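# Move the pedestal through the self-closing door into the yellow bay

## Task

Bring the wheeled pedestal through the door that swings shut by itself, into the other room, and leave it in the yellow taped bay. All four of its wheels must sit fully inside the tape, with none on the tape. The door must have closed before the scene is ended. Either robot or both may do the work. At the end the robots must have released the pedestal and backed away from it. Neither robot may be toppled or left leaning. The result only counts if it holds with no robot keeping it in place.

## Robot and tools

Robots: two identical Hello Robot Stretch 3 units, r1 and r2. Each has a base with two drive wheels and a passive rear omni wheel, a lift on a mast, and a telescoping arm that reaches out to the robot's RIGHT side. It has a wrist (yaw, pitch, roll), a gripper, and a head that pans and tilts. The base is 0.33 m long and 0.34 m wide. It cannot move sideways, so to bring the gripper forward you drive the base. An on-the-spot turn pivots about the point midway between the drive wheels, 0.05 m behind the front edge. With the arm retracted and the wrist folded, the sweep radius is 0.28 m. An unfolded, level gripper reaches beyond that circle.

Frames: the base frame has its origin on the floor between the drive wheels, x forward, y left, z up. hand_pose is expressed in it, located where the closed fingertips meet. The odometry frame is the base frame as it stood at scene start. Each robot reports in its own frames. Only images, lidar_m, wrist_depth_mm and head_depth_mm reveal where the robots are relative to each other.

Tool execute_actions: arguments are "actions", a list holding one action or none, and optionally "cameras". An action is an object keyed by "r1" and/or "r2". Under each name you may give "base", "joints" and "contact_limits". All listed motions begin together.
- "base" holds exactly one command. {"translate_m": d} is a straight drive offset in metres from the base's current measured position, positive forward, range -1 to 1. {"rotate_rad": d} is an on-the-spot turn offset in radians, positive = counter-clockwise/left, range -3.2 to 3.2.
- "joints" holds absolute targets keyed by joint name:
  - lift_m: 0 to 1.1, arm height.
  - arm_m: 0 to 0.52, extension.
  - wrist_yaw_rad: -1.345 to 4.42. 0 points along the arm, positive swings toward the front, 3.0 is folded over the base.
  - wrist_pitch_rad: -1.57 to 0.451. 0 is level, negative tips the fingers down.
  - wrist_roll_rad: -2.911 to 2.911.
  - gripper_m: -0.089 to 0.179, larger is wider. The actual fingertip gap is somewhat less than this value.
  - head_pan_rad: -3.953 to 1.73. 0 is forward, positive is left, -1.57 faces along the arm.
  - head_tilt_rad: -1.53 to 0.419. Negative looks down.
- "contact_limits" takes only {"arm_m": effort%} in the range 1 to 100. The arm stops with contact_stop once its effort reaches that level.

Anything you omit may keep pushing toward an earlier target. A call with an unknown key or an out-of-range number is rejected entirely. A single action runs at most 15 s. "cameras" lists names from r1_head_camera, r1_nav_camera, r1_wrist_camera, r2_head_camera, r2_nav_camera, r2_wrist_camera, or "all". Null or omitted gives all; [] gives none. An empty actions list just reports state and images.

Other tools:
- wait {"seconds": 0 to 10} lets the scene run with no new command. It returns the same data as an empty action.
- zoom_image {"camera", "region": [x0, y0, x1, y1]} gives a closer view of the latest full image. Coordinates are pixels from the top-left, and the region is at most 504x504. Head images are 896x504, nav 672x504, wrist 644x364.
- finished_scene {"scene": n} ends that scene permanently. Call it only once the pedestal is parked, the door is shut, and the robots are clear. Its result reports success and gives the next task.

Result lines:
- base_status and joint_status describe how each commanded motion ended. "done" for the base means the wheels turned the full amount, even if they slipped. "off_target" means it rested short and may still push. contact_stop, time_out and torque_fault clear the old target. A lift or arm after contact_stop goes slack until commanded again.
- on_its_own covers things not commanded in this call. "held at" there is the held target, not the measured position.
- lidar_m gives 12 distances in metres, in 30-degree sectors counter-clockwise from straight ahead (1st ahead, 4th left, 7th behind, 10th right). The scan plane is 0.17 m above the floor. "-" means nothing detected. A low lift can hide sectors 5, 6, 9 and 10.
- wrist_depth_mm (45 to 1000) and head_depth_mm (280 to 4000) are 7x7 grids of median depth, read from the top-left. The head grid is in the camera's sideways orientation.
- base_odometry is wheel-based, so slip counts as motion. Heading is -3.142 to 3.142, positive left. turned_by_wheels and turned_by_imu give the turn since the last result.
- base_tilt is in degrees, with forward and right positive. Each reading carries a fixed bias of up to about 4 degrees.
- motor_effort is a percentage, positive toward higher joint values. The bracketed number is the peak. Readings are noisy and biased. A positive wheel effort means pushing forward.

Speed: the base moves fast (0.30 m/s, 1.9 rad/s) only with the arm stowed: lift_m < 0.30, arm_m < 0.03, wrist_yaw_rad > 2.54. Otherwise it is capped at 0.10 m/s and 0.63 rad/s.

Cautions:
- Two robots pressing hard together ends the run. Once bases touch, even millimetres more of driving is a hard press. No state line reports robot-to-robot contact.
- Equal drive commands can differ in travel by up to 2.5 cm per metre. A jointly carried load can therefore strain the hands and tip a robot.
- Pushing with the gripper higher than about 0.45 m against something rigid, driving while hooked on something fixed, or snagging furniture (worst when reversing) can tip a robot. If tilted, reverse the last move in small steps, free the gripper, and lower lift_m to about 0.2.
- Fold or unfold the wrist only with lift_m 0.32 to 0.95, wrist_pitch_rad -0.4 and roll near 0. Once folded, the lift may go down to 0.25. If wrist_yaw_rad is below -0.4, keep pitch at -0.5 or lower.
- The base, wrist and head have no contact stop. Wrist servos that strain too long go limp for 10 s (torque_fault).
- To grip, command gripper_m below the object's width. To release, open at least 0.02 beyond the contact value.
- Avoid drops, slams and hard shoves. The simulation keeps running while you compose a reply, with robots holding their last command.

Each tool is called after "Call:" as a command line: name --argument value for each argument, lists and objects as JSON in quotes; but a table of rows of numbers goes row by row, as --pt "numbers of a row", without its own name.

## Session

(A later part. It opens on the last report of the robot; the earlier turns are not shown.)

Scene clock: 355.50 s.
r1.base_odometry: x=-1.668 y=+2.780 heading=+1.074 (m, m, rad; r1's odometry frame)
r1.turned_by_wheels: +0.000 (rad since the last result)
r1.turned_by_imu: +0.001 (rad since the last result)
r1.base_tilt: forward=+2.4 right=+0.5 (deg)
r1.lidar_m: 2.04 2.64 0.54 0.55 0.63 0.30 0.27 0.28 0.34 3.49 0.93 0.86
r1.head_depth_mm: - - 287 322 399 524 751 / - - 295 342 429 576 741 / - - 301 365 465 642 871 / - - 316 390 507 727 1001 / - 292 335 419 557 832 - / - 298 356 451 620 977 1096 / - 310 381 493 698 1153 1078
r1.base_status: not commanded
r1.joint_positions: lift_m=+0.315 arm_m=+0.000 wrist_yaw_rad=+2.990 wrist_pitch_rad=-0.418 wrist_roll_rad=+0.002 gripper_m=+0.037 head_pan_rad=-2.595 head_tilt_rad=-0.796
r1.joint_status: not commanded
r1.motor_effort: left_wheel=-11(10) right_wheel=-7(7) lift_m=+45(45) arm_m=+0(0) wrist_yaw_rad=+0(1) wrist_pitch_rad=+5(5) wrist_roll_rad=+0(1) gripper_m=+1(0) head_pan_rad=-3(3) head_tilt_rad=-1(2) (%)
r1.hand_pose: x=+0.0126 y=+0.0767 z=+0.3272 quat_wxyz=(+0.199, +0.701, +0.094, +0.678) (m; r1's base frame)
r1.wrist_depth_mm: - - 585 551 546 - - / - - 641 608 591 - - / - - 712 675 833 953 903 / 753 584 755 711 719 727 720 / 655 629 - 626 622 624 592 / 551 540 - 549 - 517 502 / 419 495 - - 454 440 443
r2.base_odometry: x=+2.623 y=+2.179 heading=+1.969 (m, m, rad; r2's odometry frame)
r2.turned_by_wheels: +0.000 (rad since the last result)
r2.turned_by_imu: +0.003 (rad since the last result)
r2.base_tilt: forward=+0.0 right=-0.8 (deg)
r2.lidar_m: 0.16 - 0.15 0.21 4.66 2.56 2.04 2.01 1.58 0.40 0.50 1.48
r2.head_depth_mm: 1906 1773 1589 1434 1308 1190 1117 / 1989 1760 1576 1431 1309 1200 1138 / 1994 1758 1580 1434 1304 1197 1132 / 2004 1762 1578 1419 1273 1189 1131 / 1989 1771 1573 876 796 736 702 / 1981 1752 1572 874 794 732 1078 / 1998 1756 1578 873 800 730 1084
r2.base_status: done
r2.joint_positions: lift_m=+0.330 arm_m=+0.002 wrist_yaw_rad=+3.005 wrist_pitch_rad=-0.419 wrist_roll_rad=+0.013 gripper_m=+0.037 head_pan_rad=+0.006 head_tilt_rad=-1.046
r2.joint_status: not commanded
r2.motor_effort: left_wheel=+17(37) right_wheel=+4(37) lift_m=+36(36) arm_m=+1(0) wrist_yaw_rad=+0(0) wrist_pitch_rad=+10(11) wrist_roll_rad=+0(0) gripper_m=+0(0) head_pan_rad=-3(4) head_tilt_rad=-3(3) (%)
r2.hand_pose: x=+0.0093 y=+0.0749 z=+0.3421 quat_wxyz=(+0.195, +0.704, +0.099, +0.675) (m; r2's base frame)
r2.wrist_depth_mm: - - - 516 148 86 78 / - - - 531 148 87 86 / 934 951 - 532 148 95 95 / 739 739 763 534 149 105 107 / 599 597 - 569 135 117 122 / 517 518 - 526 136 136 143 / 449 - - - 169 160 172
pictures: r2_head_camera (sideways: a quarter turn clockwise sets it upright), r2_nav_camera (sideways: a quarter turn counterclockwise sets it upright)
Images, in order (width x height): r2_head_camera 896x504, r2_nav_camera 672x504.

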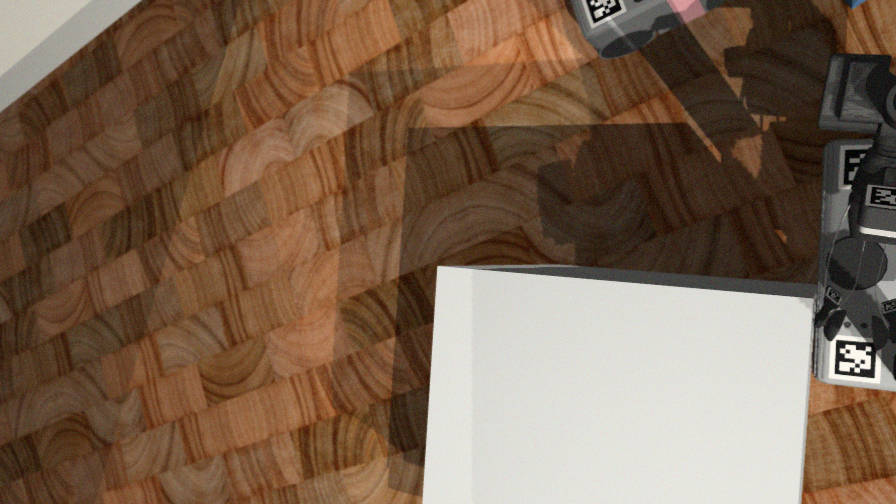

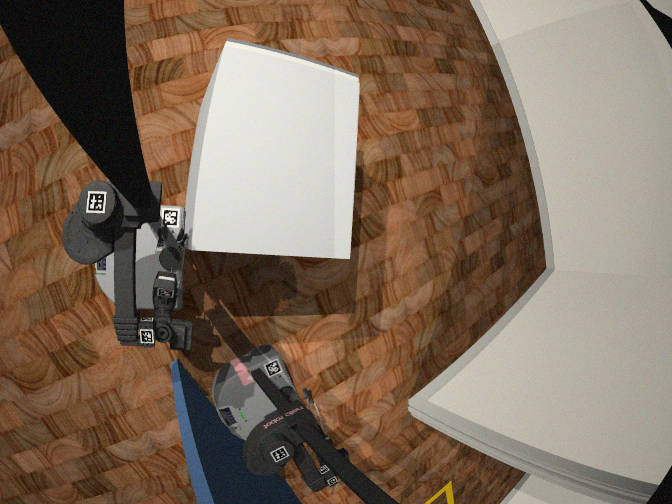

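Call:
execute_actions --actions '[{"r2":{"base":{"translate_m":0.15},"joints":{"head_tilt_rad":-0.95}}}]' --cameras '["r2_head_camera","r2_nav_camera"]'

Scene clock: 362.83 s.
r1.base_odometry: x=-1.668 y=+2.780 heading=+1.074 (m, m, rad; r1's odometry frame)
r1.turned_by_wheels: +0.000 (rad since the last result)
r1.turned_by_imu: +0.001 (rad since the last result)
r1.base_tilt: forward=+2.4 right=+0.5 (deg)
r1.lidar_m: 2.04 2.65 0.57 0.54 3.17 0.30 0.27 0.27 0.33 3.48 0.92 0.86
r1.head_depth_mm: - - 286 323 400 523 753 / - - 294 342 429 578 743 / - - 301 364 465 643 876 / - - 317 390 508 727 1002 / - 292 335 419 558 831 - / - 299 356 453 620 978 1105 / - 311 381 492 697 1150 1076
r1.base_status: not commanded
r1.joint_positions: lift_m=+0.315 arm_m=+0.000 wrist_yaw_rad=+2.990 wrist_pitch_rad=-0.418 wrist_roll_rad=+0.002 gripper_m=+0.037 head_pan_rad=-2.595 head_tilt_rad=-0.796
r1.joint_status: not commanded
r1.motor_effort: left_wheel=-10(10) right_wheel=-7(7) lift_m=+45(45) arm_m=+0(0) wrist_yaw_rad=+0(0) wrist_pitch_rad=+5(5) wrist_roll_rad=+0(0) gripper_m=+1(1) head_pan_rad=-2(2) head_tilt_rad=-1(1) (%)
r1.hand_pose: x=+0.0126 y=+0.0767 z=+0.3272 quat_wxyz=(+0.199, +0.701, +0.094, +0.678) (m; r1's base frame)
r1.wrist_depth_mm: - - 718 562 568 579 - / - - - 609 614 647 - / - - 643 671 690 843 899 / 818 759 549 729 748 725 746 / 652 644 - 618 629 602 603 / 550 544 - 530 - 517 505 / 415 490 - - 452 450 439
r2.base_odometry: x=+2.565 y=+2.317 heading=+1.970 (m, m, rad; r2's odometry frame)
r2.turned_by_wheels: +0.001 (rad since the last result)
r2.turned_by_imu: +0.002 (rad since the last result)
r2.base_tilt: forward=+0.0 right=-0.8 (deg)
r2.lidar_m: 1.92 - 0.15 0.19 4.69 2.73 2.17 2.15 0.42 0.44 0.43 1.36
r2.head_depth_mm: 1771 1878 1726 1529 1364 1230 1090 / 2057 1999 1717 1517 1358 1229 1121 / 2291 1989 1718 1513 1357 1223 1117 / 2360 1982 1712 1511 1359 1224 1113 / 2344 1990 1715 1516 1295 761 702 / 2341 1976 1715 1500 826 750 693 / 2312 1973 1713 1515 830 749 686
r2.base_status: translate_m off_target (by the wheels' count: +0.1499 of +0.1500)
r2.joint_positions: lift_m=+0.330 arm_m=+0.002 wrist_yaw_rad=+3.005 wrist_pitch_rad=-0.419 wrist_roll_rad=+0.013 gripper_m=+0.037 head_pan_rad=+0.006 head_tilt_rad=-0.951
r2.joint_status: all done
r2.on_its_own: left_wheel is at rest, and its effort (+26) is outside its rest range (-18 to +18)
r2.motor_effort: left_wheel=+26(39) right_wheel=+1(13) lift_m=+36(36) arm_m=+0(0) wrist_yaw_rad=+0(0) wrist_pitch_rad=+10(10) wrist_roll_rad=+0(0) gripper_m=+0(1) head_pan_rad=-3(3) head_tilt_rad=+0(16) (%)
r2.hand_pose: x=+0.0092 y=+0.0749 z=+0.3421 quat_wxyz=(+0.195, +0.704, +0.099, +0.676) (m; r2's base frame)
r2.wrist_depth_mm: - - - 274 169 122 95 / - - - 295 176 126 97 / 894 937 927 313 184 130 100 / 736 756 744 345 193 134 103 / 595 617 - 376 190 138 105 / 516 520 - 410 184 143 115 / 454 - - - 238 147 158
pictures: r2_head_camera (sideways: a quarter turn clockwise sets it upright), r2_nav_camera (sideways: a quarter turn counterclockwise sets it upright)
Images, in order (width x height): r2_head_camera 896x504, r2_nav_camera 672x504.

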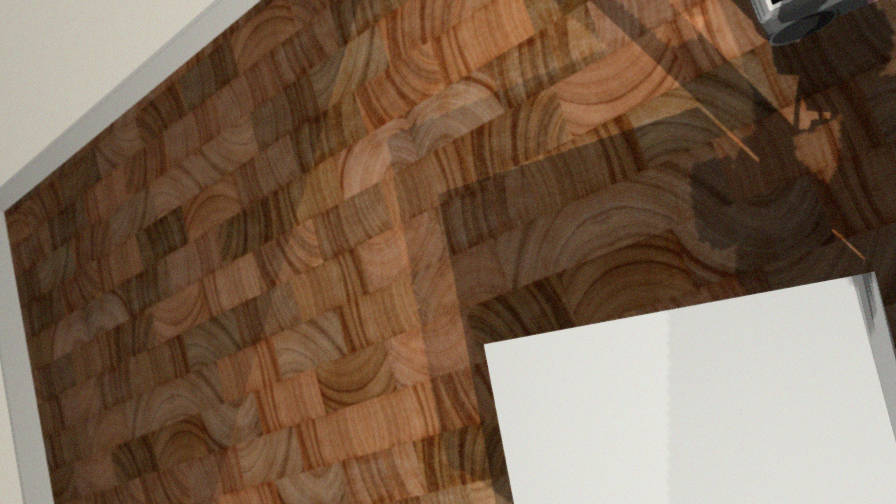

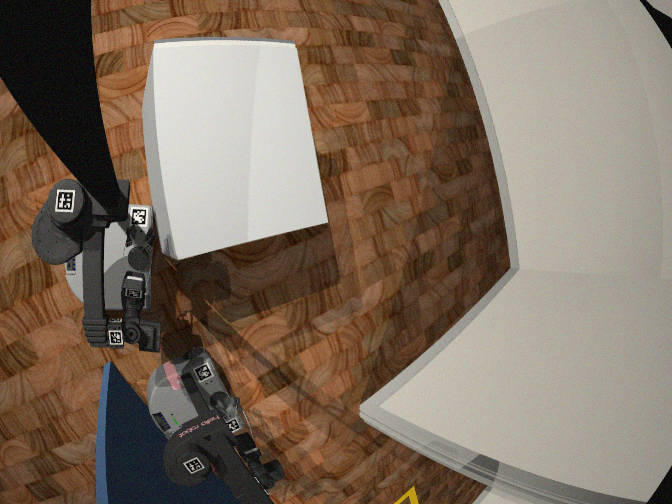

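Call:
execute_actions --actions '[{"r2":{"base":{"translate_m":0.14},"joints":{"head_tilt_rad":-0.8}}}]' --cameras '["r2_head_camera","r2_nav_camera"]'

Scene clock: 368.20 s.
r1.base_odometry: x=-1.668 y=+2.780 heading=+1.074 (m, m, rad; r1's odometry frame)
r1.turned_by_wheels: +0.000 (rad since the last result)
r1.turned_by_imu: +0.001 (rad since the last result)
r1.base_tilt: forward=+2.4 right=+0.6 (deg)
r1.lidar_m: 2.03 0.80 0.55 0.50 3.16 0.30 0.27 0.27 0.33 3.49 0.93 0.86
r1.head_depth_mm: - - 287 322 399 523 754 / - - 294 342 430 577 744 / - - 301 364 466 644 872 / - - 316 390 508 727 1005 / - 291 335 419 559 833 - / - 299 356 452 621 979 1096 / - 311 380 492 695 1150 1080
r1.base_status: not commanded
r1.joint_positions: lift_m=+0.315 arm_m=+0.000 wrist_yaw_rad=+2.990 wrist_pitch_rad=-0.418 wrist_roll_rad=+0.002 gripper_m=+0.037 head_pan_rad=-2.595 head_tilt_rad=-0.796
r1.joint_status: not commanded
r1.motor_effort: left_wheel=-10(11) right_wheel=-7(7) lift_m=+45(45) arm_m=+0(0) wrist_yaw_rad=+0(0) wrist_pitch_rad=+5(5) wrist_roll_rad=+0(0) gripper_m=+1(1) head_pan_rad=-3(3) head_tilt_rad=-2(2) (%)
r1.hand_pose: x=+0.0126 y=+0.0767 z=+0.3272 quat_wxyz=(+0.199, +0.701, +0.094, +0.678) (m; r1's base frame)
r1.wrist_depth_mm: - - - 685 551 589 - / - - - 749 606 645 - / - - 649 622 655 729 908 / 801 795 536 531 728 720 718 / 660 641 - 584 624 608 603 / 550 542 - 541 - 509 501 / 412 492 - - 454 448 438
r2.base_odometry: x=+2.510 y=+2.446 heading=+1.971 (m, m, rad; r2's odometry frame)
r2.turned_by_wheels: +0.001 (rad since the last result)
r2.turned_by_imu: +0.002 (rad since the last result)
r2.base_tilt: forward=+0.0 right=-0.8 (deg)
r2.lidar_m: 1.83 - 0.15 0.18 0.50 2.90 2.31 2.28 0.48 0.40 0.50 1.25
r2.head_depth_mm: 1630 1750 1879 1718 1469 1302 1149 / 1893 2045 2035 1714 1468 1294 1154 / 2244 2369 2026 1725 1478 1288 1151 / 2402 2511 2031 1704 1469 1289 1154 / 2317 2491 2024 1696 1469 1284 1149 / 2264 2450 2017 1688 1459 822 709 / 2195 2360 2016 1704 1460 790 706
r2.base_status: translate_m off_target (by the wheels' count: +0.1399 of +0.1400)
r2.joint_positions: lift_m=+0.330 arm_m=+0.002 wrist_yaw_rad=+3.005 wrist_pitch_rad=-0.419 wrist_roll_rad=+0.013 gripper_m=+0.037 head_pan_rad=+0.006 head_tilt_rad=-0.803
r2.joint_status: all done
r2.on_its_own: left_wheel is at rest, and its effort (+24) is outside its rest range (-18 to +18)
r2.motor_effort: left_wheel=+24(45) right_wheel=+1(8) lift_m=+36(36) arm_m=+0(0) wrist_yaw_rad=+0(0) wrist_pitch_rad=+10(10) wrist_roll_rad=+0(0) gripper_m=+0(0) head_pan_rad=-3(3) head_tilt_rad=+2(23) (%)
r2.hand_pose: x=+0.0092 y=+0.0749 z=+0.3421 quat_wxyz=(+0.195, +0.704, +0.099, +0.676) (m; r2's base frame)
r2.wrist_depth_mm: - - 339 239 179 141 117 / - - 377 258 188 148 122 / 904 936 408 279 200 155 126 / 724 748 468 307 214 163 132 / 607 611 - 346 218 171 137 / 517 522 - 383 220 180 146 / 449 - - - 277 190 465
pictures: r2_head_camera (sideways: a quarter turn clockwise sets it upright), r2_nav_camera (sideways: a quarter turn counterclockwise sets it upright)
Images, in order (width x height): r2_head_camera 896x504, r2_nav_camera 672x504.

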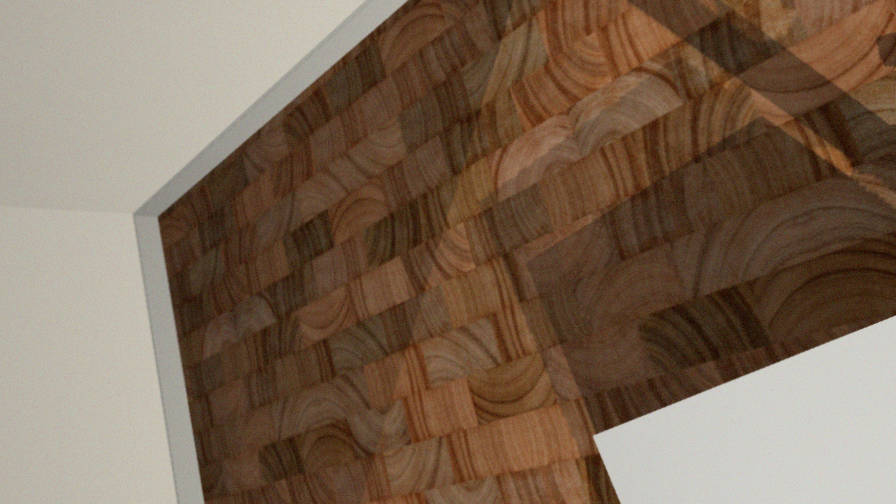

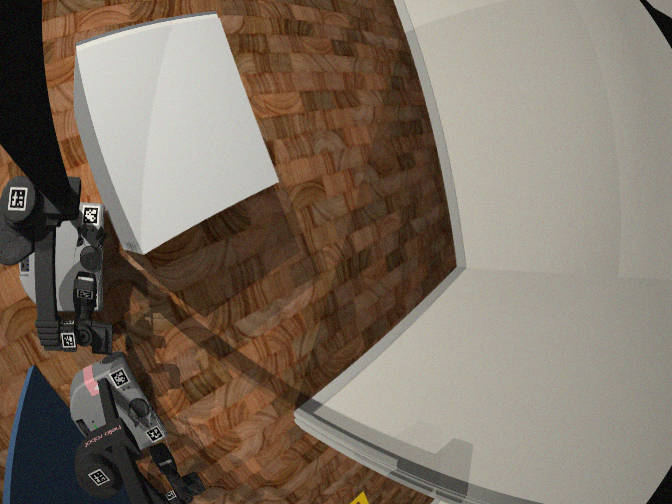

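Call:
execute_actions --actions '[{"r2":{"base":{"translate_m":-0.24},"joints":{"lift_m":0.27,"head_tilt_rad":-1.0}}}]' --cameras '["r2_head_camera","r2_nav_camera"]'

Scene clock: 377.37 s.
r1.base_odometry: x=-1.668 y=+2.780 heading=+1.074 (m, m, rad; r1's odometry frame)
r1.turned_by_wheels: +0.000 (rad since the last result)
r1.turned_by_imu: +0.001 (rad since the last result)
r1.base_tilt: forward=+2.5 right=+0.6 (deg)
r1.lidar_m: 2.04 0.80 0.54 0.60 0.60 0.30 0.27 0.28 0.33 3.49 0.93 0.86
r1.head_depth_mm: - - 286 323 399 523 751 / - - 294 342 429 577 741 / - - 302 364 465 644 873 / - - 317 390 508 727 1001 / - 291 335 419 558 836 - / - 298 357 453 619 980 1106 / - 311 381 492 696 1155 1080
r1.base_status: not commanded
r1.joint_positions: lift_m=+0.315 arm_m=+0.000 wrist_yaw_rad=+2.990 wrist_pitch_rad=-0.418 wrist_roll_rad=+0.002 gripper_m=+0.037 head_pan_rad=-2.595 head_tilt_rad=-0.796
r1.joint_status: not commanded
r1.motor_effort: left_wheel=-11(11) right_wheel=-8(7) lift_m=+45(45) arm_m=+0(0) wrist_yaw_rad=+0(0) wrist_pitch_rad=+5(5) wrist_roll_rad=+0(0) gripper_m=+1(1) head_pan_rad=-2(3) head_tilt_rad=-3(3) (%)
r1.hand_pose: x=+0.0126 y=+0.0767 z=+0.3272 quat_wxyz=(+0.199, +0.701, +0.094, +0.678) (m; r1's base frame)
r1.wrist_depth_mm: - - - 865 557 591 - / - - - 957 595 662 - / - - 745 941 660 733 911 / 792 581 738 770 710 737 726 / 670 623 - 630 624 594 585 / 551 541 - 544 - 507 500 / 418 492 - - 446 447 439
r2.base_odometry: x=+2.604 y=+2.225 heading=+1.971 (m, m, rad; r2's odometry frame)
r2.turned_by_wheels: +0.000 (rad since the last result)
r2.turned_by_imu: -0.001 (rad since the last result)
r2.base_tilt: forward=+0.0 right=-0.8 (deg)
r2.lidar_m: 0.35 0.34 0.35 0.48 4.66 2.62 2.08 2.06 1.55 0.40 0.47 1.44
r2.head_depth_mm: 1837 1867 1671 1476 1340 1174 1119 / 2111 1906 1657 1485 1337 1214 1113 / 2214 1892 1668 1479 1334 1211 1117 / 2190 1887 1652 1482 1312 1209 1123 / 2179 1873 1644 1431 853 1179 1125 / 2179 1885 1656 904 828 1092 1113 / 2173 1880 1642 903 815 934 1114
r2.base_status: done
r2.joint_positions: lift_m=+0.270 arm_m=+0.002 wrist_yaw_rad=+3.005 wrist_pitch_rad=-0.419 wrist_roll_rad=+0.013 gripper_m=+0.037 head_pan_rad=+0.006 head_tilt_rad=-0.989
r2.joint_status: all done
r2.motor_effort: left_wheel=-1(18) right_wheel=+0(6) lift_m=+20(31) arm_m=+0(0) wrist_yaw_rad=+0(0) wrist_pitch_rad=+11(10) wrist_roll_rad=+0(0) gripper_m=+0(0) head_pan_rad=-3(3) head_tilt_rad=-8(32) (%)
r2.hand_pose: x=+0.0092 y=+0.0749 z=+0.2828 quat_wxyz=(+0.195, +0.704, +0.099, +0.676) (m; r2's base frame)
r2.wrist_depth_mm: - - - - 409 326 270 / - - - - 429 344 282 / 815 824 871 817 459 357 293 / 631 648 667 645 485 375 302 / 534 532 - 552 509 395 317 / 465 - - - 490 415 328 / - - - - 413 416 342
pictures: r2_head_camera (sideways: a quarter turn clockwise sets it upright), r2_nav_camera (sideways: a quarter turn counterclockwise sets it upright)
Images, in order (width x height): r2_head_camera 896x504, r2_nav_camera 672x504.

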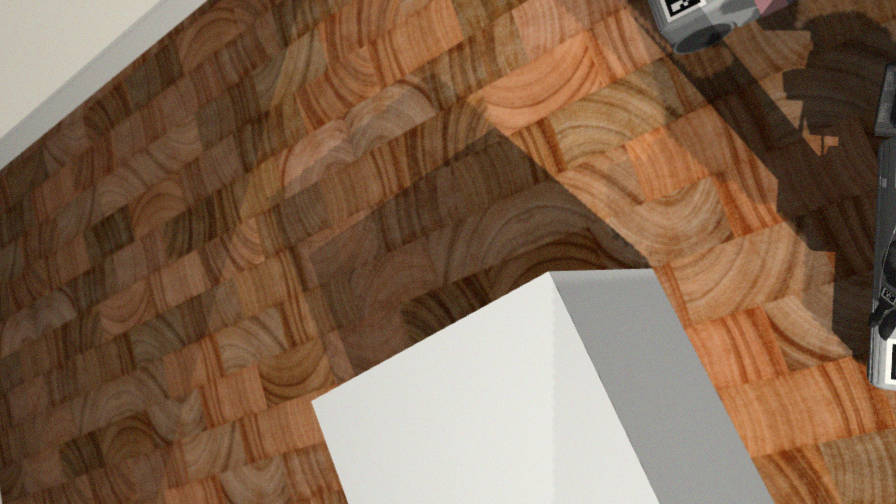

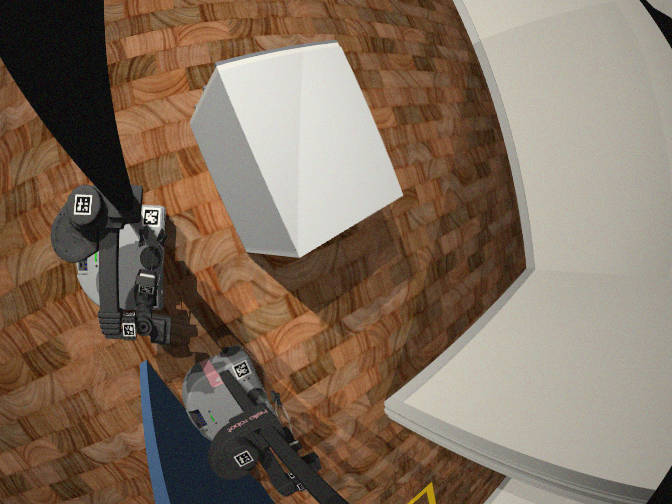

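Call:
execute_actions --actions '[{"r2":{"base":{"rotate_rad":-1.143}}}]' --cameras '["r2_nav_camera"]'

Call:
execute_actions --actions '[{"r2":{"base":{"translate_m":-0.8}}}]' --cameras '["r2_nav_camera","r2_head_camera"]'

Scene clock: 392.53 s.
r1.base_odometry: x=-1.668 y=+2.780 heading=+1.074 (m, m, rad; r1's odometry frame)
r1.turned_by_wheels: +0.000 (rad since the last result)
r1.turned_by_imu: +0.001 (rad since the last result)
r1.base_tilt: forward=+2.4 right=+0.5 (deg)
r1.lidar_m: 2.03 0.80 0.54 0.59 0.60 0.30 0.27 0.27 0.33 3.49 0.93 0.86
r1.head_depth_mm: - - 287 322 399 522 752 / - - 295 342 429 577 741 / - - 301 365 466 643 872 / - - 316 391 507 727 1001 / - 291 335 419 558 836 - / - 299 356 453 618 978 1099 / - 311 381 492 696 1153 1078
r1.base_status: not commanded
r1.joint_positions: lift_m=+0.315 arm_m=+0.000 wrist_yaw_rad=+2.990 wrist_pitch_rad=-0.418 wrist_roll_rad=+0.002 gripper_m=+0.037 head_pan_rad=-2.595 head_tilt_rad=-0.796
r1.joint_status: not commanded
r1.motor_effort: left_wheel=-10(10) right_wheel=-7(7) lift_m=+45(45) arm_m=+0(0) wrist_yaw_rad=+1(1) wrist_pitch_rad=+5(5) wrist_roll_rad=+0(0) gripper_m=+1(1) head_pan_rad=-3(3) head_tilt_rad=-3(1) (%)
r1.hand_pose: x=+0.0126 y=+0.0767 z=+0.3272 quat_wxyz=(+0.199, +0.701, +0.094, +0.678) (m; r1's base frame)
r1.wrist_depth_mm: - - - 874 549 590 - / - - 771 955 607 656 - / - - 659 859 661 736 891 / 824 764 713 744 716 725 706 / 653 638 - 629 644 597 596 / 552 542 - 543 - 514 507 / 424 495 - - 453 447 442
r2.base_odometry: x=+2.604 y=+2.225 heading=+0.828 (m, m, rad; r2's odometry frame)
r2.turned_by_wheels: -1.143 (rad since the last result)
r2.turned_by_imu: -1.169 (rad since the last result)
r2.base_tilt: forward=+0.0 right=-0.9 (deg)
r2.lidar_m: 0.47 1.44 0.36 0.34 0.34 0.44 4.62 2.88 2.12 2.05 1.71 0.40
r2.head_depth_mm: 563 582 599 626 1300 1220 1112 / 755 789 823 862 962 1200 1122 / 1170 1224 1301 892 1228 1217 1116 / 2208 1892 1011 838 1199 1217 1123 / 443 529 674 864 1204 1213 1127 / 2133 1870 1663 1470 1321 1206 1115 / 2171 1896 1651 1469 1327 1213 1110
r2.base_status: done
r2.joint_positions: lift_m=+0.270 arm_m=+0.002 wrist_yaw_rad=+3.005 wrist_pitch_rad=-0.419 wrist_roll_rad=+0.013 gripper_m=+0.037 head_pan_rad=+0.006 head_tilt_rad=-0.989
r2.joint_status: not commanded
r2.motor_effort: left_wheel=+2(8) right_wheel=-4(11) lift_m=+20(20) arm_m=+0(0) wrist_yaw_rad=-1(0) wrist_pitch_rad=+11(11) wrist_roll_rad=+0(0) gripper_m=+0(0) head_pan_rad=-3(3) head_tilt_rad=-8(8) (%)
r2.hand_pose: x=+0.0092 y=+0.0749 z=+0.2828 quat_wxyz=(+0.195, +0.704, +0.099, +0.676) (m; r2's base frame)
r2.wrist_depth_mm: 299 - 332 350 - - - / 326 335 365 384 - - - / 346 368 399 420 930 948 - / 380 399 439 467 713 731 753 / 416 445 - 525 593 590 603 / 462 - - - 491 490 505 / - - - - 412 421 427
pictures: r2_nav_camera (sideways: a quarter turn counterclockwise sets it upright)
Images, in order (width x height): r2_nav_camera 672x504.

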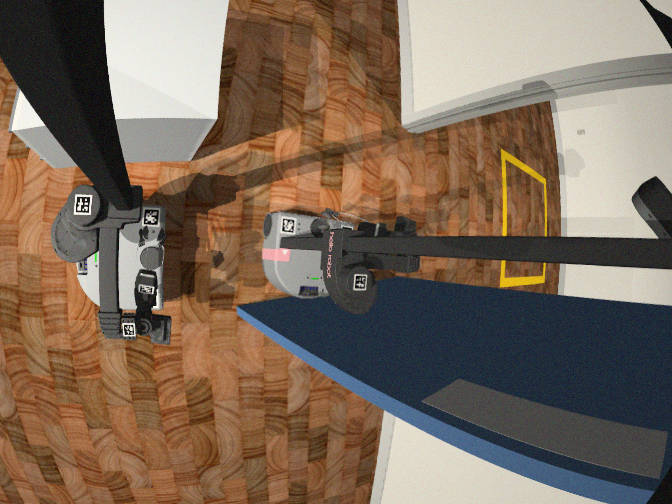

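Scene clock: 397.00 s.
r1.base_odometry: x=-1.668 y=+2.780 heading=+1.074 (m, m, rad; r1's odometry frame)
r1.turned_by_wheels: +0.000 (rad since the last result)
r1.turned_by_imu: +0.001 (rad since the last result)
r1.base_tilt: forward=+2.4 right=+0.5 (deg)
r1.lidar_m: 2.04 0.80 0.54 0.69 3.17 0.30 0.27 0.27 0.33 3.49 0.93 0.86
r1.head_depth_mm: - - 286 323 398 523 750 / - - 294 342 430 577 742 / - - 302 365 465 643 875 / - - 317 390 507 725 1003 / - 292 335 419 559 835 - / - 298 357 453 620 975 1096 / - 310 381 493 696 1153 1076
r1.base_status: not commanded
r1.joint_positions: lift_m=+0.315 arm_m=+0.000 wrist_yaw_rad=+2.990 wrist_pitch_rad=-0.418 wrist_roll_rad=+0.002 gripper_m=+0.037 head_pan_rad=-2.595 head_tilt_rad=-0.796
r1.joint_status: not commanded
r1.motor_effort: left_wheel=-10(11) right_wheel=-7(7) lift_m=+45(45) arm_m=+0(1) wrist_yaw_rad=-1(0) wrist_pitch_rad=+5(5) wrist_roll_rad=+0(0) gripper_m=+1(1) head_pan_rad=-2(3) head_tilt_rad=-2(2) (%)
r1.hand_pose: x=+0.0126 y=+0.0767 z=+0.3272 quat_wxyz=(+0.199, +0.701, +0.094, +0.678) (m; r1's base frame)
r1.wrist_depth_mm: - - - 868 552 595 - / - - - 943 599 647 - / - - - 931 659 740 907 / 798 789 782 756 708 735 705 / 652 652 - 627 636 606 602 / 553 538 - 532 - 514 506 / 418 496 - - 449 449 442
r2.base_odometry: x=+2.063 y=+1.635 heading=+0.828 (m, m, rad; r2's odometry frame)
r2.turned_by_wheels: +0.000 (rad since the last result)
r2.turned_by_imu: -0.003 (rad since the last result)
r2.base_tilt: forward=+0.0 right=-0.8 (deg)
r2.lidar_m: 1.18 0.49 0.54 2.74 2.86 3.95 3.83 2.87 2.12 2.04 2.14 2.10
r2.head_depth_mm: 1954 1914 1663 1487 1339 1218 1115 / 1195 1818 1659 1476 1339 1214 1117 / 1376 1630 1634 1482 1330 1218 1120 / 1259 1622 1627 1478 1329 1217 1120 / 2120 1851 1647 1474 1334 1210 1130 / 2186 1880 1648 1460 1316 1207 1109 / 2077 1873 1047 988 1035 1214 1111
r2.base_status: done
r2.joint_positions: lift_m=+0.270 arm_m=+0.002 wrist_yaw_rad=+3.005 wrist_pitch_rad=-0.419 wrist_roll_rad=+0.013 gripper_m=+0.037 head_pan_rad=+0.006 head_tilt_rad=-0.989
r2.joint_status: not commanded
r2.motor_effort: left_wheel=+2(7) right_wheel=-4(13) lift_m=+21(19) arm_m=-1(1) wrist_yaw_rad=-1(0) wrist_pitch_rad=+10(11) wrist_roll_rad=+0(0) gripper_m=+0(0) head_pan_rad=-3(3) head_tilt_rad=-8(8) (%)
r2.hand_pose: x=+0.0092 y=+0.0749 z=+0.2828 quat_wxyz=(+0.195, +0.704, +0.099, +0.676) (m; r2's base frame)
r2.wrist_depth_mm: - - - - - 517 388 / - - - - - 533 391 / 806 832 866 895 825 536 423 / 642 647 680 681 702 545 474 / 516 531 - 556 581 556 556 / 460 - - - 494 495 491 / - - - - 413 420 424
pictures: r2_head_camera (sideways: a quarter turn clockwise sets it upright), r2_nav_camera (sideways: a quarter turn counterclockwise sets it upright)
Images, in order (width x height): r2_head_camera 896x504, r2_nav_camera 672x504.

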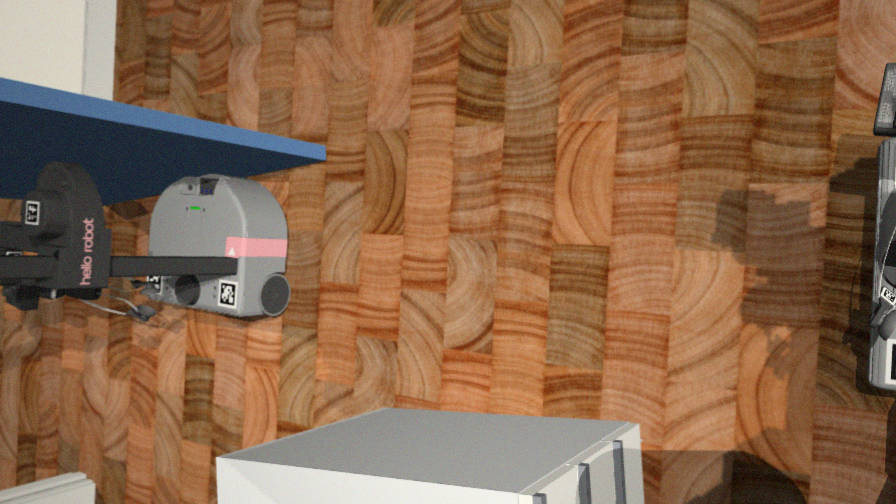

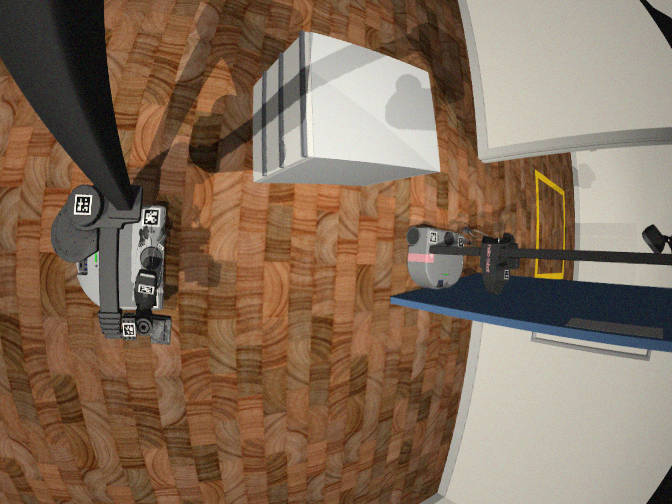

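Call:
execute_actions --actions '[{"r2":{"base":{"rotate_rad":1.484}}}]' --cameras '[]'

Call:
execute_actions --actions '[{"r2":{"base":{"translate_m":0.53}}}]' --cameras '[]'

Call:
execute_actions --actions '[{"r2":{"base":{"rotate_rad":-1.535},"joints":{"head_tilt_rad":-0.8}}}]' --cameras '["r2_nav_camera","r2_head_camera"]'

Scene clock: 404.57 s.
r1.base_odometry: x=-1.668 y=+2.780 heading=+1.074 (m, m, rad; r1's odometry frame)
r1.turned_by_wheels: +0.000 (rad since the last result)
r1.turned_by_imu: +0.001 (rad since the last result)
r1.base_tilt: forward=+2.4 right=+0.5 (deg)
r1.lidar_m: 2.04 0.80 0.54 0.69 3.15 0.30 0.27 0.28 0.33 3.50 0.93 0.86
r1.head_depth_mm: - - 286 323 400 523 753 / - - 295 342 430 578 741 / - - 302 365 466 644 875 / - - 316 389 509 728 1006 / - 291 336 419 558 836 - / - 299 356 453 620 980 1100 / - 311 380 493 698 1153 1074
r1.base_status: not commanded
r1.joint_positions: lift_m=+0.315 arm_m=+0.000 wrist_yaw_rad=+2.990 wrist_pitch_rad=-0.418 wrist_roll_rad=+0.002 gripper_m=+0.037 head_pan_rad=-2.595 head_tilt_rad=-0.796
r1.joint_status: not commanded
r1.motor_effort: left_wheel=-10(10) right_wheel=-7(7) lift_m=+45(45) arm_m=+0(0) wrist_yaw_rad=+1(0) wrist_pitch_rad=+5(5) wrist_roll_rad=+0(1) gripper_m=+1(1) head_pan_rad=-2(3) head_tilt_rad=-2(2) (%)
r1.hand_pose: x=+0.0126 y=+0.0767 z=+0.3272 quat_wxyz=(+0.199, +0.701, +0.094, +0.678) (m; r1's base frame)
r1.wrist_depth_mm: - - - 872 552 598 - / - - - - 595 651 - / - - - 910 658 740 898 / 809 805 773 758 707 721 718 / 660 645 - 634 628 602 601 / 554 541 - 544 - 513 503 / 419 494 - - 452 439 437
r2.base_odometry: x=+2.063 y=+1.635 heading=+2.312 (m, m, rad; r2's odometry frame)
r2.turned_by_wheels: +1.484 (rad since the last result)
r2.turned_by_imu: +1.518 (rad since the last result)
r2.base_tilt: forward=+0.0 right=-0.8 (deg)
r2.lidar_m: 2.74 2.81 3.70 3.81 3.12 2.16 2.04 2.09 2.15 1.18 0.49 0.51
r2.head_depth_mm: 2219 1905 1658 1045 1094 1192 1117 / 2197 1904 1668 1482 1335 1208 1117 / 2207 1884 1648 1479 1330 1209 1120 / 2185 1905 1673 1477 1331 1210 1125 / 2192 1900 1661 1482 1323 1210 1124 / 2187 1897 1661 1471 1325 1212 1114 / 2180 1877 1656 1478 1335 1211 1110
r2.base_status: done
r2.joint_positions: lift_m=+0.270 arm_m=+0.002 wrist_yaw_rad=+3.005 wrist_pitch_rad=-0.419 wrist_roll_rad=+0.013 gripper_m=+0.037 head_pan_rad=+0.006 head_tilt_rad=-0.989
r2.joint_status: not commanded
r2.motor_effort: left_wheel=-2(7) right_wheel=+3(14) lift_m=+20(20) arm_m=+0(1) wrist_yaw_rad=+0(0) wrist_pitch_rad=+11(11) wrist_roll_rad=+0(0) gripper_m=+0(0) head_pan_rad=-3(3) head_tilt_rad=-8(8) (%)
r2.hand_pose: x=+0.0092 y=+0.0749 z=+0.2828 quat_wxyz=(+0.195, +0.704, +0.099, +0.676) (m; r2's base frame)
r2.wrist_depth_mm: - - - - - - - / - - - - - - - / 810 821 880 895 904 959 - / 641 651 663 693 698 728 729 / 519 534 - 565 588 589 598 / 457 - - - 489 491 500 / - - - - 409 420 428
pictures: none
No camera images: the call's "cameras" was empty. Leave "cameras" out to get every camera's image.

Scene clock: 407.90 s.
r1.base_odometry: x=-1.668 y=+2.780 heading=+1.074 (m, m, rad; r1's odometry frame)
r1.turned_by_wheels: +0.000 (rad since the last result)
r1.turned_by_imu: +0.000 (rad since the last result)
r1.base_tilt: forward=+2.4 right=+0.5 (deg)
r1.lidar_m: 2.04 0.80 0.54 0.69 3.19 0.30 0.27 0.27 0.33 3.49 0.93 0.86
r1.head_depth_mm: - - 287 323 399 523 752 / - - 294 342 430 578 740 / - - 302 364 466 642 872 / - - 316 389 508 729 1006 / - 292 335 419 558 833 - / - 299 357 452 619 981 1097 / - 310 381 493 694 1147 1074
r1.base_status: not commanded
r1.joint_positions: lift_m=+0.315 arm_m=+0.000 wrist_yaw_rad=+2.990 wrist_pitch_rad=-0.418 wrist_roll_rad=+0.002 gripper_m=+0.037 head_pan_rad=-2.595 head_tilt_rad=-0.796
r1.joint_status: not commanded
r1.motor_effort: left_wheel=-10(10) right_wheel=-7(7) lift_m=+45(45) arm_m=+0(1) wrist_yaw_rad=+1(1) wrist_pitch_rad=+5(5) wrist_roll_rad=+0(0) gripper_m=+1(0) head_pan_rad=-3(2) head_tilt_rad=-3(1) (%)
r1.hand_pose: x=+0.0126 y=+0.0767 z=+0.3272 quat_wxyz=(+0.199, +0.701, +0.094, +0.678) (m; r1's base frame)
r1.wrist_depth_mm: - - - 860 556 583 - / - - - 955 599 656 - / - - - 907 663 735 892 / 820 788 768 751 731 733 704 / 654 636 - 614 638 607 596 / 549 547 - 543 - 505 508 / 419 489 - - 449 447 440
r2.base_odometry: x=+1.705 y=+2.026 heading=+2.312 (m, m, rad; r2's odometry frame)
r2.turned_by_wheels: +0.000 (rad since the last result)
r2.turned_by_imu: +0.003 (rad since the last result)
r2.base_tilt: forward=+0.0 right=-0.8 (deg)
r2.lidar_m: 2.20 2.25 2.96 3.85 3.92 2.72 2.58 2.64 0.35 0.32 0.32 2.33
r2.head_depth_mm: 2081 1896 1669 1488 1335 1219 936 / 2106 1901 1669 1476 1335 1217 1120 / 2098 1888 1668 1487 1335 1220 1122 / 2089 1887 1656 1470 1330 1217 1123 / 2088 1886 1664 1470 1326 1212 1126 / 2096 1879 1657 1473 1336 1212 1111 / 2080 1873 1651 1475 1321 1209 1107
r2.base_status: done
r2.joint_positions: lift_m=+0.270 arm_m=+0.002 wrist_yaw_rad=+3.005 wrist_pitch_rad=-0.419 wrist_roll_rad=+0.013 gripper_m=+0.037 head_pan_rad=+0.006 head_tilt_rad=-0.989
r2.joint_status: not commanded
r2.motor_effort: left_wheel=-2(8) right_wheel=+3(12) lift_m=+20(20) arm_m=+0(0) wrist_yaw_rad=+0(0) wrist_pitch_rad=+11(11) wrist_roll_rad=+1(0) gripper_m=+0(0) head_pan_rad=-4(3) head_tilt_rad=-7(7) (%)
r2.hand_pose: x=+0.0092 y=+0.0749 z=+0.2828 quat_wxyz=(+0.195, +0.704, +0.099, +0.676) (m; r2's base frame)
r2.wrist_depth_mm: - - - - - - - / - - - - - - - / 800 826 872 881 913 942 - / 627 645 670 666 707 738 758 / 523 536 - 566 590 593 593 / 461 - - - 496 491 497 / - - - - 412 423 424
pictures: none
No camera images: the call's "cameras" was empty. Leave "cameras" out to get every camera's image.

Scene clock: 410.23 s.
r1.base_odometry: x=-1.668 y=+2.780 heading=+1.074 (m, m, rad; r1's odometry frame)
r1.turned_by_wheels: +0.000 (rad since the last result)
r1.turned_by_imu: +0.000 (rad since the last result)
r1.base_tilt: forward=+2.4 right=+0.5 (deg)
r1.lidar_m: 2.03 0.80 0.54 0.69 3.18 0.30 0.27 0.28 0.33 3.49 0.93 0.86
r1.head_depth_mm: - - 287 322 399 522 753 / - - 294 343 430 578 744 / - - 302 364 465 642 873 / - - 316 390 509 725 1004 / - 291 335 418 558 835 - / - 299 356 453 620 979 1103 / - 311 380 493 696 1149 1079
r1.base_status: not commanded
r1.joint_positions: lift_m=+0.315 arm_m=+0.000 wrist_yaw_rad=+2.990 wrist_pitch_rad=-0.418 wrist_roll_rad=+0.002 gripper_m=+0.037 head_pan_rad=-2.595 head_tilt_rad=-0.796
r1.joint_status: not commanded
r1.motor_effort: left_wheel=-10(11) right_wheel=-7(7) lift_m=+45(45) arm_m=+0(0) wrist_yaw_rad=+0(1) wrist_pitch_rad=+5(5) wrist_roll_rad=+0(0) gripper_m=+1(1) head_pan_rad=-3(3) head_tilt_rad=-2(2) (%)
r1.hand_pose: x=+0.0126 y=+0.0767 z=+0.3272 quat_wxyz=(+0.199, +0.701, +0.094, +0.678) (m; r1's base frame)
r1.wrist_depth_mm: - - - 857 541 595 - / - - - 970 598 656 - / - - - 923 667 717 892 / 802 801 770 773 715 729 718 / 648 649 - 617 628 608 584 / 550 542 - 542 - 515 508 / 411 497 - - 449 443 442
r2.base_odometry: x=+1.705 y=+2.026 heading=+0.777 (m, m, rad; r2's odometry frame)
r2.turned_by_wheels: -1.535 (rad since the last result)
r2.turned_by_imu: -1.569 (rad since the last result)
r2.base_tilt: forward=+0.0 right=-0.9 (deg)
r2.lidar_m: 0.32 0.32 2.31 2.20 2.27 3.03 3.84 3.83 2.71 2.58 2.65 0.35
r2.head_depth_mm: 3115 1536 1704 1645 1477 1296 1151 / 3329 2552 1794 1673 946 814 1124 / 3312 2529 2038 1054 907 808 1088 / 3283 2516 2025 1050 904 797 990 / 3173 2329 2021 1044 902 795 974 / 1793 2052 2014 1077 901 791 1036 / 1800 2030 2003 1698 1458 1280 1141
r2.base_status: done
r2.joint_positions: lift_m=+0.270 arm_m=+0.002 wrist_yaw_rad=+3.005 wrist_pitch_rad=-0.419 wrist_roll_rad=+0.013 gripper_m=+0.037 head_pan_rad=+0.006 head_tilt_rad=-0.803
r2.joint_status: all done
r2.motor_effort: left_wheel=+2(9) right_wheel=-5(11) lift_m=+20(20) arm_m=-1(1) wrist_yaw_rad=-1(0) wrist_pitch_rad=+10(11) wrist_roll_rad=+1(0) gripper_m=+0(0) head_pan_rad=-3(3) head_tilt_rad=+2(22) (%)
r2.hand_pose: x=+0.0092 y=+0.0749 z=+0.2828 quat_wxyz=(+0.195, +0.704, +0.099, +0.676) (m; r2's base frame)
r2.wrist_depth_mm: - - - - - - - / - - - - - - - / 816 821 879 885 933 960 930 / 636 652 681 680 718 729 309 / 528 531 - 562 580 580 315 / 455 - - - 493 472 320 / - - - - 408 420 320
pictures: r2_head_camera (sideways: a quarter turn clockwise sets it upright), r2_nav_camera (sideways: a quarter turn counterclockwise sets it upright)
Images, in order (width x height): r2_head_camera 896x504, r2_nav_camera 672x504.

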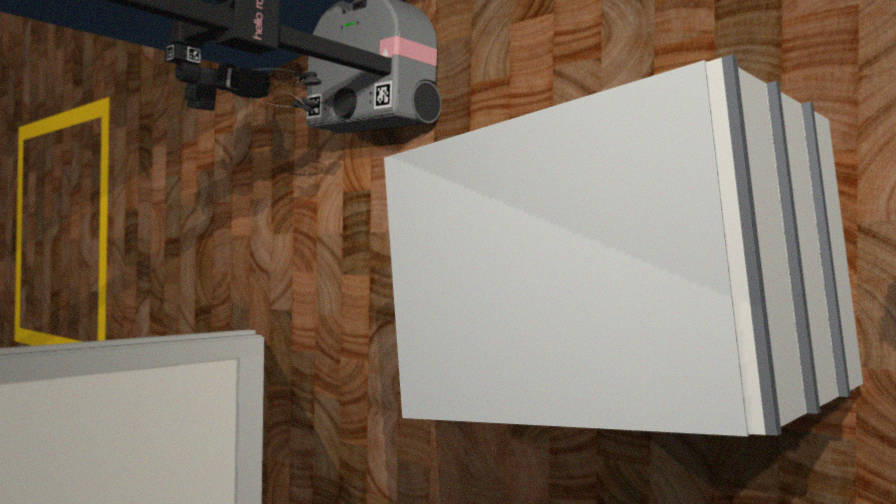

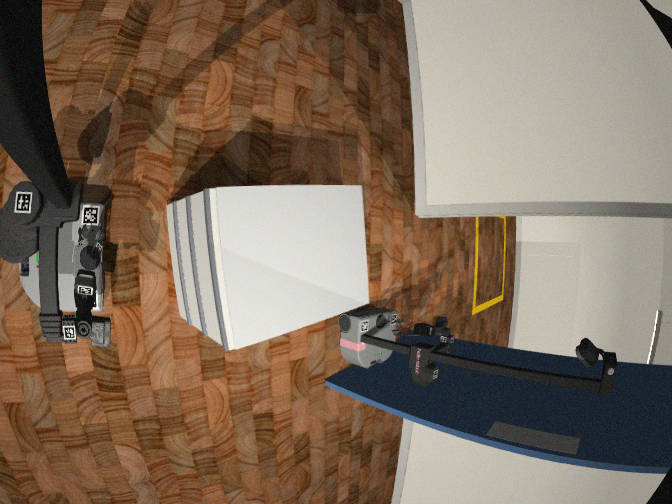

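Call:
execute_actions --actions '[{"r2":{"base":{"rotate_rad":-0.02}}}]' --cameras '[]'

Call:
execute_actions --actions '[{"r2":{"base":{"translate_m":0.2},"joints":{"lift_m":0.33}}}]' --cameras '[]'

Call:
execute_actions --actions '[{"r2":{"base":{"translate_m":0.3}}}]' --cameras '["r2_nav_camera","r2_head_camera"]'

Scene clock: 421.50 s.
r1.base_odometry: x=-1.668 y=+2.780 heading=+1.074 (m, m, rad; r1's odometry frame)
r1.turned_by_wheels: +0.000 (rad since the last result)
r1.turned_by_imu: +0.000 (rad since the last result)
r1.base_tilt: forward=+2.4 right=+0.5 (deg)
r1.lidar_m: 2.04 0.80 0.54 0.69 3.19 0.30 0.27 0.27 0.33 3.50 0.93 0.86
r1.head_depth_mm: - - 286 322 400 523 752 / - - 294 342 430 575 742 / - - 302 364 466 644 874 / - - 316 390 508 727 1008 / - 291 336 419 557 835 - / - 298 357 453 620 976 1091 / - 311 381 492 697 1146 1081
r1.base_status: not commanded
r1.joint_positions: lift_m=+0.315 arm_m=+0.000 wrist_yaw_rad=+2.990 wrist_pitch_rad=-0.418 wrist_roll_rad=+0.002 gripper_m=+0.037 head_pan_rad=-2.595 head_tilt_rad=-0.796
r1.joint_status: not commanded
r1.motor_effort: left_wheel=-11(11) right_wheel=-7(7) lift_m=+45(45) arm_m=+0(0) wrist_yaw_rad=+2(1) wrist_pitch_rad=+5(5) wrist_roll_rad=+0(1) gripper_m=+0(1) head_pan_rad=-3(3) head_tilt_rad=-2(3) (%)
r1.hand_pose: x=+0.0126 y=+0.0767 z=+0.3272 quat_wxyz=(+0.199, +0.701, +0.094, +0.678) (m; r1's base frame)
r1.wrist_depth_mm: - - - 852 547 592 - / - - - 971 604 660 - / - - - 915 670 734 884 / 796 800 774 765 716 718 704 / 658 650 - 625 644 599 596 / 549 540 - 540 - 517 513 / 414 500 - - 454 448 437
r2.base_odometry: x=+1.705 y=+2.026 heading=+0.757 (m, m, rad; r2's odometry frame)
r2.turned_by_wheels: -0.020 (rad since the last result)
r2.turned_by_imu: -0.020 (rad since the last result)
r2.base_tilt: forward=+0.0 right=-0.8 (deg)
r2.lidar_m: 0.32 0.32 2.32 2.20 2.25 2.96 3.85 3.92 2.73 2.58 2.64 0.35
r2.head_depth_mm: 1764 1337 1701 1672 1472 1297 1157 / 3317 2470 1785 1657 965 828 1116 / 3340 2543 2042 1057 908 810 1099 / 3246 2543 2037 1057 904 805 1043 / 3273 2450 2017 1051 906 794 978 / 1799 2045 2027 1044 903 791 963 / 1785 2025 2007 1689 1456 1264 1150
r2.base_status: done
r2.joint_positions: lift_m=+0.270 arm_m=+0.002 wrist_yaw_rad=+3.005 wrist_pitch_rad=-0.419 wrist_roll_rad=+0.013 gripper_m=+0.037 head_pan_rad=+0.006 head_tilt_rad=-0.803
r2.joint_status: not commanded
r2.motor_effort: left_wheel=+2(8) right_wheel=-4(13) lift_m=+19(20) arm_m=+0(0) wrist_yaw_rad=+0(0) wrist_pitch_rad=+10(11) wrist_roll_rad=+1(0) gripper_m=+0(0) head_pan_rad=-3(3) head_tilt_rad=+2(2) (%)
r2.hand_pose: x=+0.0092 y=+0.0749 z=+0.2828 quat_wxyz=(+0.195, +0.704, +0.099, +0.676) (m; r2's base frame)
r2.wrist_depth_mm: - - - - - - - / - - - - - - - / 803 829 856 884 944 952 925 / 641 655 675 679 715 723 307 / 527 526 - 562 584 595 310 / 459 - - - 480 460 314 / - - - - 415 417 323
pictures: none
No camera images: the call's "cameras" was empty. Leave "cameras" out to get every camera's image.

Scene clock: 424.57 s.
r1.base_odometry: x=-1.668 y=+2.780 heading=+1.074 (m, m, rad; r1's odometry frame)
r1.turned_by_wheels: +0.000 (rad since the last result)
r1.turned_by_imu: +0.000 (rad since the last result)
r1.base_tilt: forward=+2.5 right=+0.6 (deg)
r1.lidar_m: 2.03 0.80 0.54 0.69 3.19 0.30 0.27 0.27 0.33 3.49 0.93 0.86
r1.head_depth_mm: - - 287 323 399 523 752 / - - 294 343 429 576 742 / - - 302 364 467 645 871 / - - 317 390 507 728 999 / - 291 336 419 558 835 - / - 299 356 452 620 981 1102 / - 310 381 492 696 1153 1079
r1.base_status: not commanded
r1.joint_positions: lift_m=+0.315 arm_m=+0.000 wrist_yaw_rad=+2.990 wrist_pitch_rad=-0.418 wrist_roll_rad=+0.002 gripper_m=+0.037 head_pan_rad=-2.595 head_tilt_rad=-0.796
r1.joint_status: not commanded
r1.motor_effort: left_wheel=-11(10) right_wheel=-7(7) lift_m=+45(45) arm_m=+0(0) wrist_yaw_rad=+0(0) wrist_pitch_rad=+5(5) wrist_roll_rad=+0(0) gripper_m=+1(1) head_pan_rad=-2(3) head_tilt_rad=-2(2) (%)
r1.hand_pose: x=+0.0126 y=+0.0767 z=+0.3272 quat_wxyz=(+0.199, +0.701, +0.094, +0.678) (m; r1's base frame)
r1.wrist_depth_mm: - - - 860 547 593 - / - - - 996 601 670 - / - - - 937 658 750 906 / 807 794 790 765 702 716 725 / 657 631 - 630 635 612 588 / 546 549 - 540 - 515 507 / 415 482 - - 451 448 443
r2.base_odometry: x=+1.850 y=+2.164 heading=+0.757 (m, m, rad; r2's odometry frame)
r2.turned_by_wheels: +0.000 (rad since the last result)
r2.turned_by_imu: +0.001 (rad since the last result)
r2.base_tilt: forward=+0.0 right=-0.9 (deg)
r2.lidar_m: - - 0.15 2.21 2.27 2.99 4.06 3.89 2.71 2.57 0.21 0.15
r2.head_depth_mm: 3194 1649 1331 1535 1477 1293 1159 / 3284 2549 1924 1583 1479 813 711 / 3332 2529 2029 1706 909 796 709 / 3304 2518 2031 1706 907 796 709 / 3277 2508 2032 1697 904 794 709 / 1637 1829 1995 1703 907 792 705 / 1595 1825 1994 1692 1407 820 718
r2.base_status: done
r2.joint_positions: lift_m=+0.330 arm_m=+0.002 wrist_yaw_rad=+3.005 wrist_pitch_rad=-0.419 wrist_roll_rad=+0.013 gripper_m=+0.037 head_pan_rad=+0.006 head_tilt_rad=-0.802
r2.joint_status: all done
r2.motor_effort: left_wheel=+2(9) right_wheel=-4(11) lift_m=+36(41) arm_m=+0(1) wrist_yaw_rad=-1(0) wrist_pitch_rad=+10(10) wrist_roll_rad=+0(0) gripper_m=+0(0) head_pan_rad=-3(3) head_tilt_rad=+1(2) (%)
r2.hand_pose: x=+0.0092 y=+0.0749 z=+0.3421 quat_wxyz=(+0.195, +0.704, +0.099, +0.676) (m; r2's base frame)
r2.wrist_depth_mm: - - - - - 157 119 / - - - - 236 161 122 / 921 930 - - 244 165 124 / 732 739 786 790 241 169 126 / 598 597 - 641 246 167 129 / 511 523 - 546 234 171 131 / 452 - - - 287 181 127
pictures: none
No camera images: the call's "cameras" was empty. Leave "cameras" out to get every camera's image.

Scene clock: 428.60 s.
r1.base_odometry: x=-1.668 y=+2.780 heading=+1.074 (m, m, rad; r1's odometry frame)
r1.turned_by_wheels: +0.000 (rad since the last result)
r1.turned_by_imu: +0.001 (rad since the last result)
r1.base_tilt: forward=+2.4 right=+0.5 (deg)
r1.lidar_m: 2.03 0.42 0.33 0.55 3.18 0.30 0.27 0.27 0.34 3.51 0.93 0.86
r1.head_depth_mm: - - 286 323 399 522 753 / - - 294 343 429 576 740 / - - 302 365 465 645 873 / - - 316 390 508 724 1000 / - 292 335 419 557 833 - / - 299 357 452 619 975 1105 / - 310 381 492 694 1150 1075
r1.base_status: not commanded
r1.joint_positions: lift_m=+0.315 arm_m=+0.000 wrist_yaw_rad=+2.990 wrist_pitch_rad=-0.418 wrist_roll_rad=+0.002 gripper_m=+0.037 head_pan_rad=-2.595 head_tilt_rad=-0.796
r1.joint_status: not commanded
r1.motor_effort: left_wheel=-11(10) right_wheel=-7(7) lift_m=+45(45) arm_m=+0(0) wrist_yaw_rad=+1(0) wrist_pitch_rad=+5(5) wrist_roll_rad=+0(0) gripper_m=+1(1) head_pan_rad=-2(2) head_tilt_rad=-1(2) (%)
r1.hand_pose: x=+0.0126 y=+0.0767 z=+0.3272 quat_wxyz=(+0.199, +0.701, +0.094, +0.678) (m; r1's base frame)
r1.wrist_depth_mm: - - - 796 348 337 357 / - - - - 369 378 400 / - - - 877 407 419 447 / 803 779 775 746 450 466 507 / 667 640 - 613 492 547 561 / 550 543 - 540 - 515 502 / 419 493 - - 452 451 441
r2.base_odometry: x=+2.068 y=+2.370 heading=+0.757 (m, m, rad; r2's odometry frame)
r2.turned_by_wheels: +0.000 (rad since the last result)
r2.turned_by_imu: +0.015 (rad since the last result)
r2.base_tilt: forward=+0.0 right=-0.8 (deg)
r2.lidar_m: - - 0.15 0.20 2.29 3.06 4.36 3.81 2.68 2.56 0.15 -
r2.head_depth_mm: 3391 2547 1624 1448 1323 1298 1156 / 3394 2534 2059 1706 1308 813 713 / 3385 2564 2043 1718 910 798 712 / 3363 2546 2053 1711 907 796 711 / 3309 2521 2044 1712 909 795 709 / 1392 1549 1768 1705 907 793 706 / 1335 1524 1781 1708 1473 1244 718
r2.base_status: done
r2.joint_positions: lift_m=+0.330 arm_m=+0.002 wrist_yaw_rad=+3.016 wrist_pitch_rad=-0.418 wrist_roll_rad=+0.013 gripper_m=+0.037 head_pan_rad=+0.005 head_tilt_rad=-0.799
r2.joint_status: not commanded
r2.on_its_own: right_wheel is at rest, and its effort (+23) is outside its rest range (-18 to +18)
r2.motor_effort: left_wheel=+2(71) right_wheel=+23(40) lift_m=+34(36) arm_m=+0(0) wrist_yaw_rad=-9(15) wrist_pitch_rad=+10(11) wrist_roll_rad=+0(0) gripper_m=+3(3) head_pan_rad=-3(3) head_tilt_rad=-1(1) (%)
r2.hand_pose: x=+0.0069 y=+0.0753 z=+0.3424 quat_wxyz=(+0.191, +0.704, +0.102, +0.677) (m; r2's base frame)
r2.wrist_depth_mm: - - - - 163 100 72 / - - - - 165 101 72 / 939 931 - - 167 102 73 / 724 733 772 747 170 103 74 / 593 612 - 650 158 104 74 / 514 521 - 527 143 104 75 / 450 - - - 196 105 75
pictures: r2_head_camera (sideways: a quarter turn clockwise sets it upright), r2_nav_camera (sideways: a quarter turn counterclockwise sets it upright)
Images, in order (width x height): r2_head_camera 896x504, r2_nav_camera 672x504.

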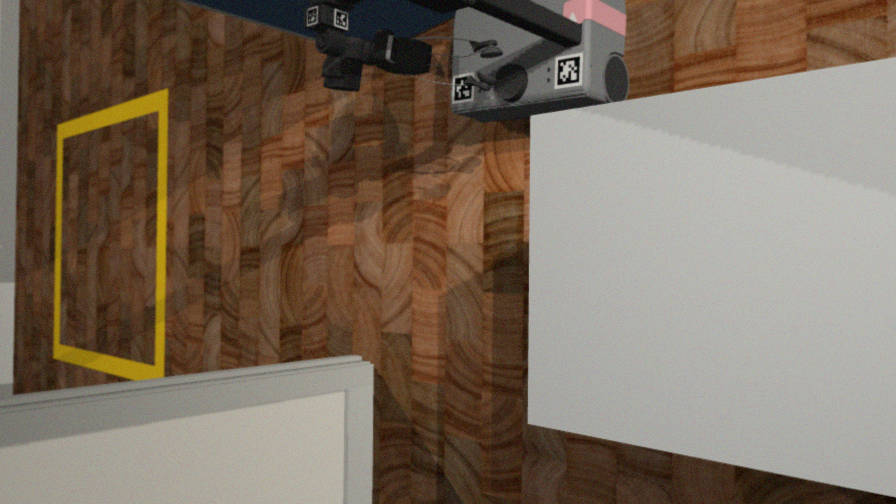

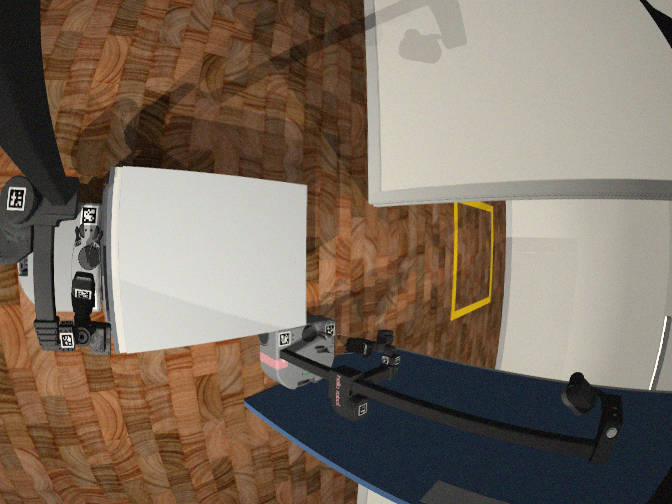

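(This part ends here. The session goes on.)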